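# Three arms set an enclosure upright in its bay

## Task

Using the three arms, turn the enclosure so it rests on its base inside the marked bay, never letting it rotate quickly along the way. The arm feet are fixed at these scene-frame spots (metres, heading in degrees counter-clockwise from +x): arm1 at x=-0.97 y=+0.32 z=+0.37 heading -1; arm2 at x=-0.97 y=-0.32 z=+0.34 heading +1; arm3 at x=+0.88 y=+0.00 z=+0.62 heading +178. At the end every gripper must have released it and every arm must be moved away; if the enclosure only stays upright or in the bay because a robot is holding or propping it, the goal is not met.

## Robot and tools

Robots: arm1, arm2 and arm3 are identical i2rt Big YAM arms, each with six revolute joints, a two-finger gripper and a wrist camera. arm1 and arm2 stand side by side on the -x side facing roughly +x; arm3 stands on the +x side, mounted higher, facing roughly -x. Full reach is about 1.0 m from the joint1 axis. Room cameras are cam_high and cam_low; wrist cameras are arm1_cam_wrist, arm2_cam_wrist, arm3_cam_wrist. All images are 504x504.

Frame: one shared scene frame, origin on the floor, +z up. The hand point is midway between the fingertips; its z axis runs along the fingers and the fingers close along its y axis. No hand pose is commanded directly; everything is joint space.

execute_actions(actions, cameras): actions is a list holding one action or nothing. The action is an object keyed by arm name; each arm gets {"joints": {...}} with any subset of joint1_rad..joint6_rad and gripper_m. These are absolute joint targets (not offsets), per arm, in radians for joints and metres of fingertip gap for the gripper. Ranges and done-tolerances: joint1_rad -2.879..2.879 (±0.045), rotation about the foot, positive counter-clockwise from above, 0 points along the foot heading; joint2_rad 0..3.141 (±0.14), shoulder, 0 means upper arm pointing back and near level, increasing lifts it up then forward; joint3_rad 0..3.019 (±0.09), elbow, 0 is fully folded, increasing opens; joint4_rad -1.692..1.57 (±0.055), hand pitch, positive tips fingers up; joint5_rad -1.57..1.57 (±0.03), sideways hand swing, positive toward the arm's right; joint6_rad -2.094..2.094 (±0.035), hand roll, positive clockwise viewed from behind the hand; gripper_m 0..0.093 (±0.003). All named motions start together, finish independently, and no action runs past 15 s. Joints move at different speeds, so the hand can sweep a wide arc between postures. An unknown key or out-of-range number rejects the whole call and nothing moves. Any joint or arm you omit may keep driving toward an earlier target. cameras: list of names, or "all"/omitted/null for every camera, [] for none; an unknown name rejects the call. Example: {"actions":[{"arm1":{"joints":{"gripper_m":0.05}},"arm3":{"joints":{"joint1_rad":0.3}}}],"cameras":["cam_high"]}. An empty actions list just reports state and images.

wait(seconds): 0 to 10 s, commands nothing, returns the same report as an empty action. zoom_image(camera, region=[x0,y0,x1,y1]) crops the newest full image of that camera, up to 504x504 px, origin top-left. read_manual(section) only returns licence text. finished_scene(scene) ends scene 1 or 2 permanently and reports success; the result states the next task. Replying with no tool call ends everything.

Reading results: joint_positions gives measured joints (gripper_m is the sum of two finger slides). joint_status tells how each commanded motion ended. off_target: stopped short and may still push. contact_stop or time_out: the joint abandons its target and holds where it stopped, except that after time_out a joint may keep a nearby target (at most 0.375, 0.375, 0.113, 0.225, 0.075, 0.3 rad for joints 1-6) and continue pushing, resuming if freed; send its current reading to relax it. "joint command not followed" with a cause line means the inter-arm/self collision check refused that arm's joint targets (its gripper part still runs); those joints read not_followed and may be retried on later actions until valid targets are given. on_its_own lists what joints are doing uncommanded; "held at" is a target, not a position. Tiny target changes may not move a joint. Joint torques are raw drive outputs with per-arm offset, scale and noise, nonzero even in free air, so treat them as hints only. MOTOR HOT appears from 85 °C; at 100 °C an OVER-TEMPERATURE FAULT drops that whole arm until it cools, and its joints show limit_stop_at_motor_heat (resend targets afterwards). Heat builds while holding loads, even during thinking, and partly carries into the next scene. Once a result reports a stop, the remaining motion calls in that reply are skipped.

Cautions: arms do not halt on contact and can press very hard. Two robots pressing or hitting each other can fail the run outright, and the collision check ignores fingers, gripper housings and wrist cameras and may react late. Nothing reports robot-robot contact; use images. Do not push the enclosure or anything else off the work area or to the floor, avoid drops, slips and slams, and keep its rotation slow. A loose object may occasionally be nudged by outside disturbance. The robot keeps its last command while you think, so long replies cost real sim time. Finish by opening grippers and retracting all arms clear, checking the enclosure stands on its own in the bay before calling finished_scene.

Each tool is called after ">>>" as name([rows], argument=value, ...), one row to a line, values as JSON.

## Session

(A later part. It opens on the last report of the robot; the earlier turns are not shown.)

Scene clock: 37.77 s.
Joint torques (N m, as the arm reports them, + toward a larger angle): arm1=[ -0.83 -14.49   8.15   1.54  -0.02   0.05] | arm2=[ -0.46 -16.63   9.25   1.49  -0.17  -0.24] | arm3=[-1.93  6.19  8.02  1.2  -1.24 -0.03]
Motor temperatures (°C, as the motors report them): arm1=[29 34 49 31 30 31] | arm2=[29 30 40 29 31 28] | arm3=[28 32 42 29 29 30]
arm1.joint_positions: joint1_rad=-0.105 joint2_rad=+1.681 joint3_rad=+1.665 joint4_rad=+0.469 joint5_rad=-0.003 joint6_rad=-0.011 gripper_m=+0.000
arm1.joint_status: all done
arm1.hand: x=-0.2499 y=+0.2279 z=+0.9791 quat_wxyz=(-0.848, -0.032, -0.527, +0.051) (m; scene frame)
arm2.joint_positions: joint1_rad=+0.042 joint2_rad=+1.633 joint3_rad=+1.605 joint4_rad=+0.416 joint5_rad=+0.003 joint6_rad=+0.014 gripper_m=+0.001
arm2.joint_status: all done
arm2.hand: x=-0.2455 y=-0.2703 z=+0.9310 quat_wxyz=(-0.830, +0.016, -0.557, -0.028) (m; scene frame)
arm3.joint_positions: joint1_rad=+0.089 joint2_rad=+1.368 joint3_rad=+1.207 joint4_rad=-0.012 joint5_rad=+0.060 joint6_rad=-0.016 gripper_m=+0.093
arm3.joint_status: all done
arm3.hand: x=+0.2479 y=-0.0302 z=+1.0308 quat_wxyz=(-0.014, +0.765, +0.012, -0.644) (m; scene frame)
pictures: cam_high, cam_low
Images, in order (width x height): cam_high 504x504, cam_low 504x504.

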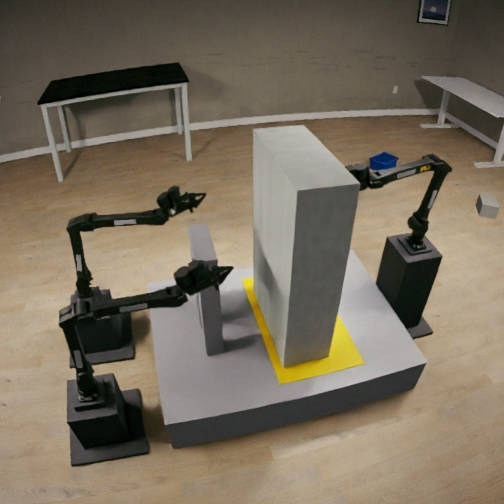

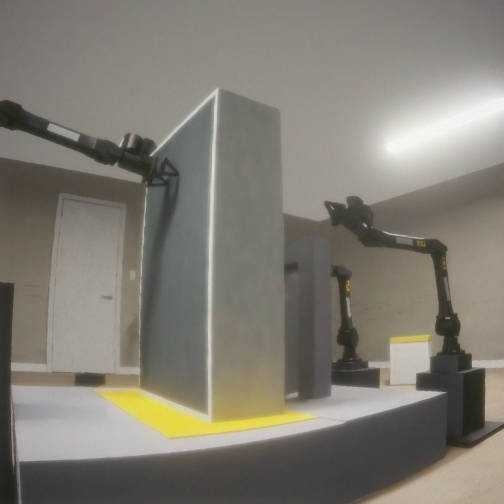

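>>> execute_actions([
  {"arm1":{"joints":{"joint2_rad":1.05,"joint3_rad":0.95,"joint4_rad":0.2}},"arm2":{"joints":{"joint2_rad":1.05,"joint3_rad":0.95,"joint4_rad":0.2}},"arm3":{"joints":{"joint2_rad":0.7,"joint3_rad":0.8,"joint4_rad":-0.75}}},
], cameras=["cam_low","cam_high"])

Scene clock: 39.70 s.
Joint torques (N m, as the arm reports them, + toward a larger angle): arm1=[-0.95 -6.95  8.57  1.94 -0.02  0.05] | arm2=[-0.48 -7.14  9.84  1.55 -0.16 -0.26] | arm3=[-1.21 -1.15 11.58  1.38 -0.21 -0.07]
Motor temperatures (°C, as the motors report them): arm1=[29 34 48 31 30 31] | arm2=[29 30 39 29 31 28] | arm3=[28 31 42 29 29 30]
arm1.joint_positions: joint1_rad=-0.105 joint2_rad=+1.050 joint3_rad=+0.962 joint4_rad=+0.206 joint5_rad=-0.003 joint6_rad=-0.011 gripper_m=+0.000
arm1.joint_status: all done
arm1.hand: x=-0.4645 y=+0.2544 z=+0.8648 quat_wxyz=(-0.749, -0.038, -0.661, +0.043) (m; scene frame)
arm2.joint_positions: joint1_rad=+0.042 joint2_rad=+1.044 joint3_rad=+0.951 joint4_rad=+0.210 joint5_rad=+0.003 joint6_rad=+0.014 gripper_m=+0.001
arm2.joint_status: all done
arm2.hand: x=-0.4528 y=-0.2842 z=+0.8295 quat_wxyz=(-0.747, +0.019, -0.664, -0.024) (m; scene frame)
arm3.joint_positions: joint1_rad=+0.077 joint2_rad=+0.699 joint3_rad=+0.782 joint4_rad=-0.734 joint5_rad=+0.032 joint6_rad=-0.011 gripper_m=+0.093
arm3.joint_status: all done
arm3.hand: x=+0.5266 y=-0.0137 z=+0.9285 quat_wxyz=(-0.012, +0.895, +0.021, -0.445) (m; scene frame)
pictures: cam_high, cam_low
Images, in order (width x height): cam_high 504x504, cam_low 504x504.

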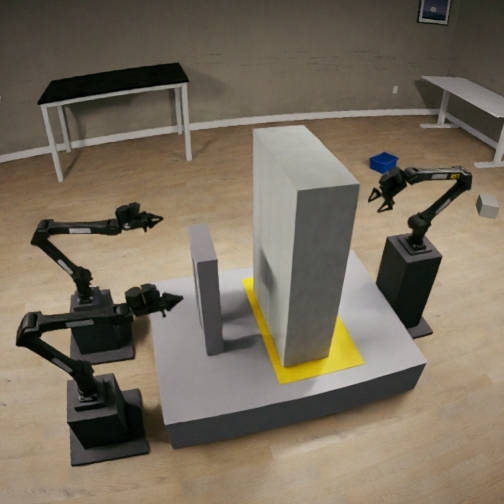

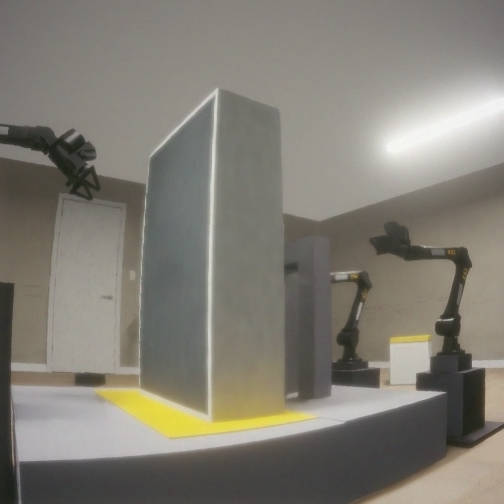

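The enclosure stands upright inside the yellow bay and did not move when released; all arms are clear.

>>> finished_scene(scene=2)

The scene is finished: the task was done.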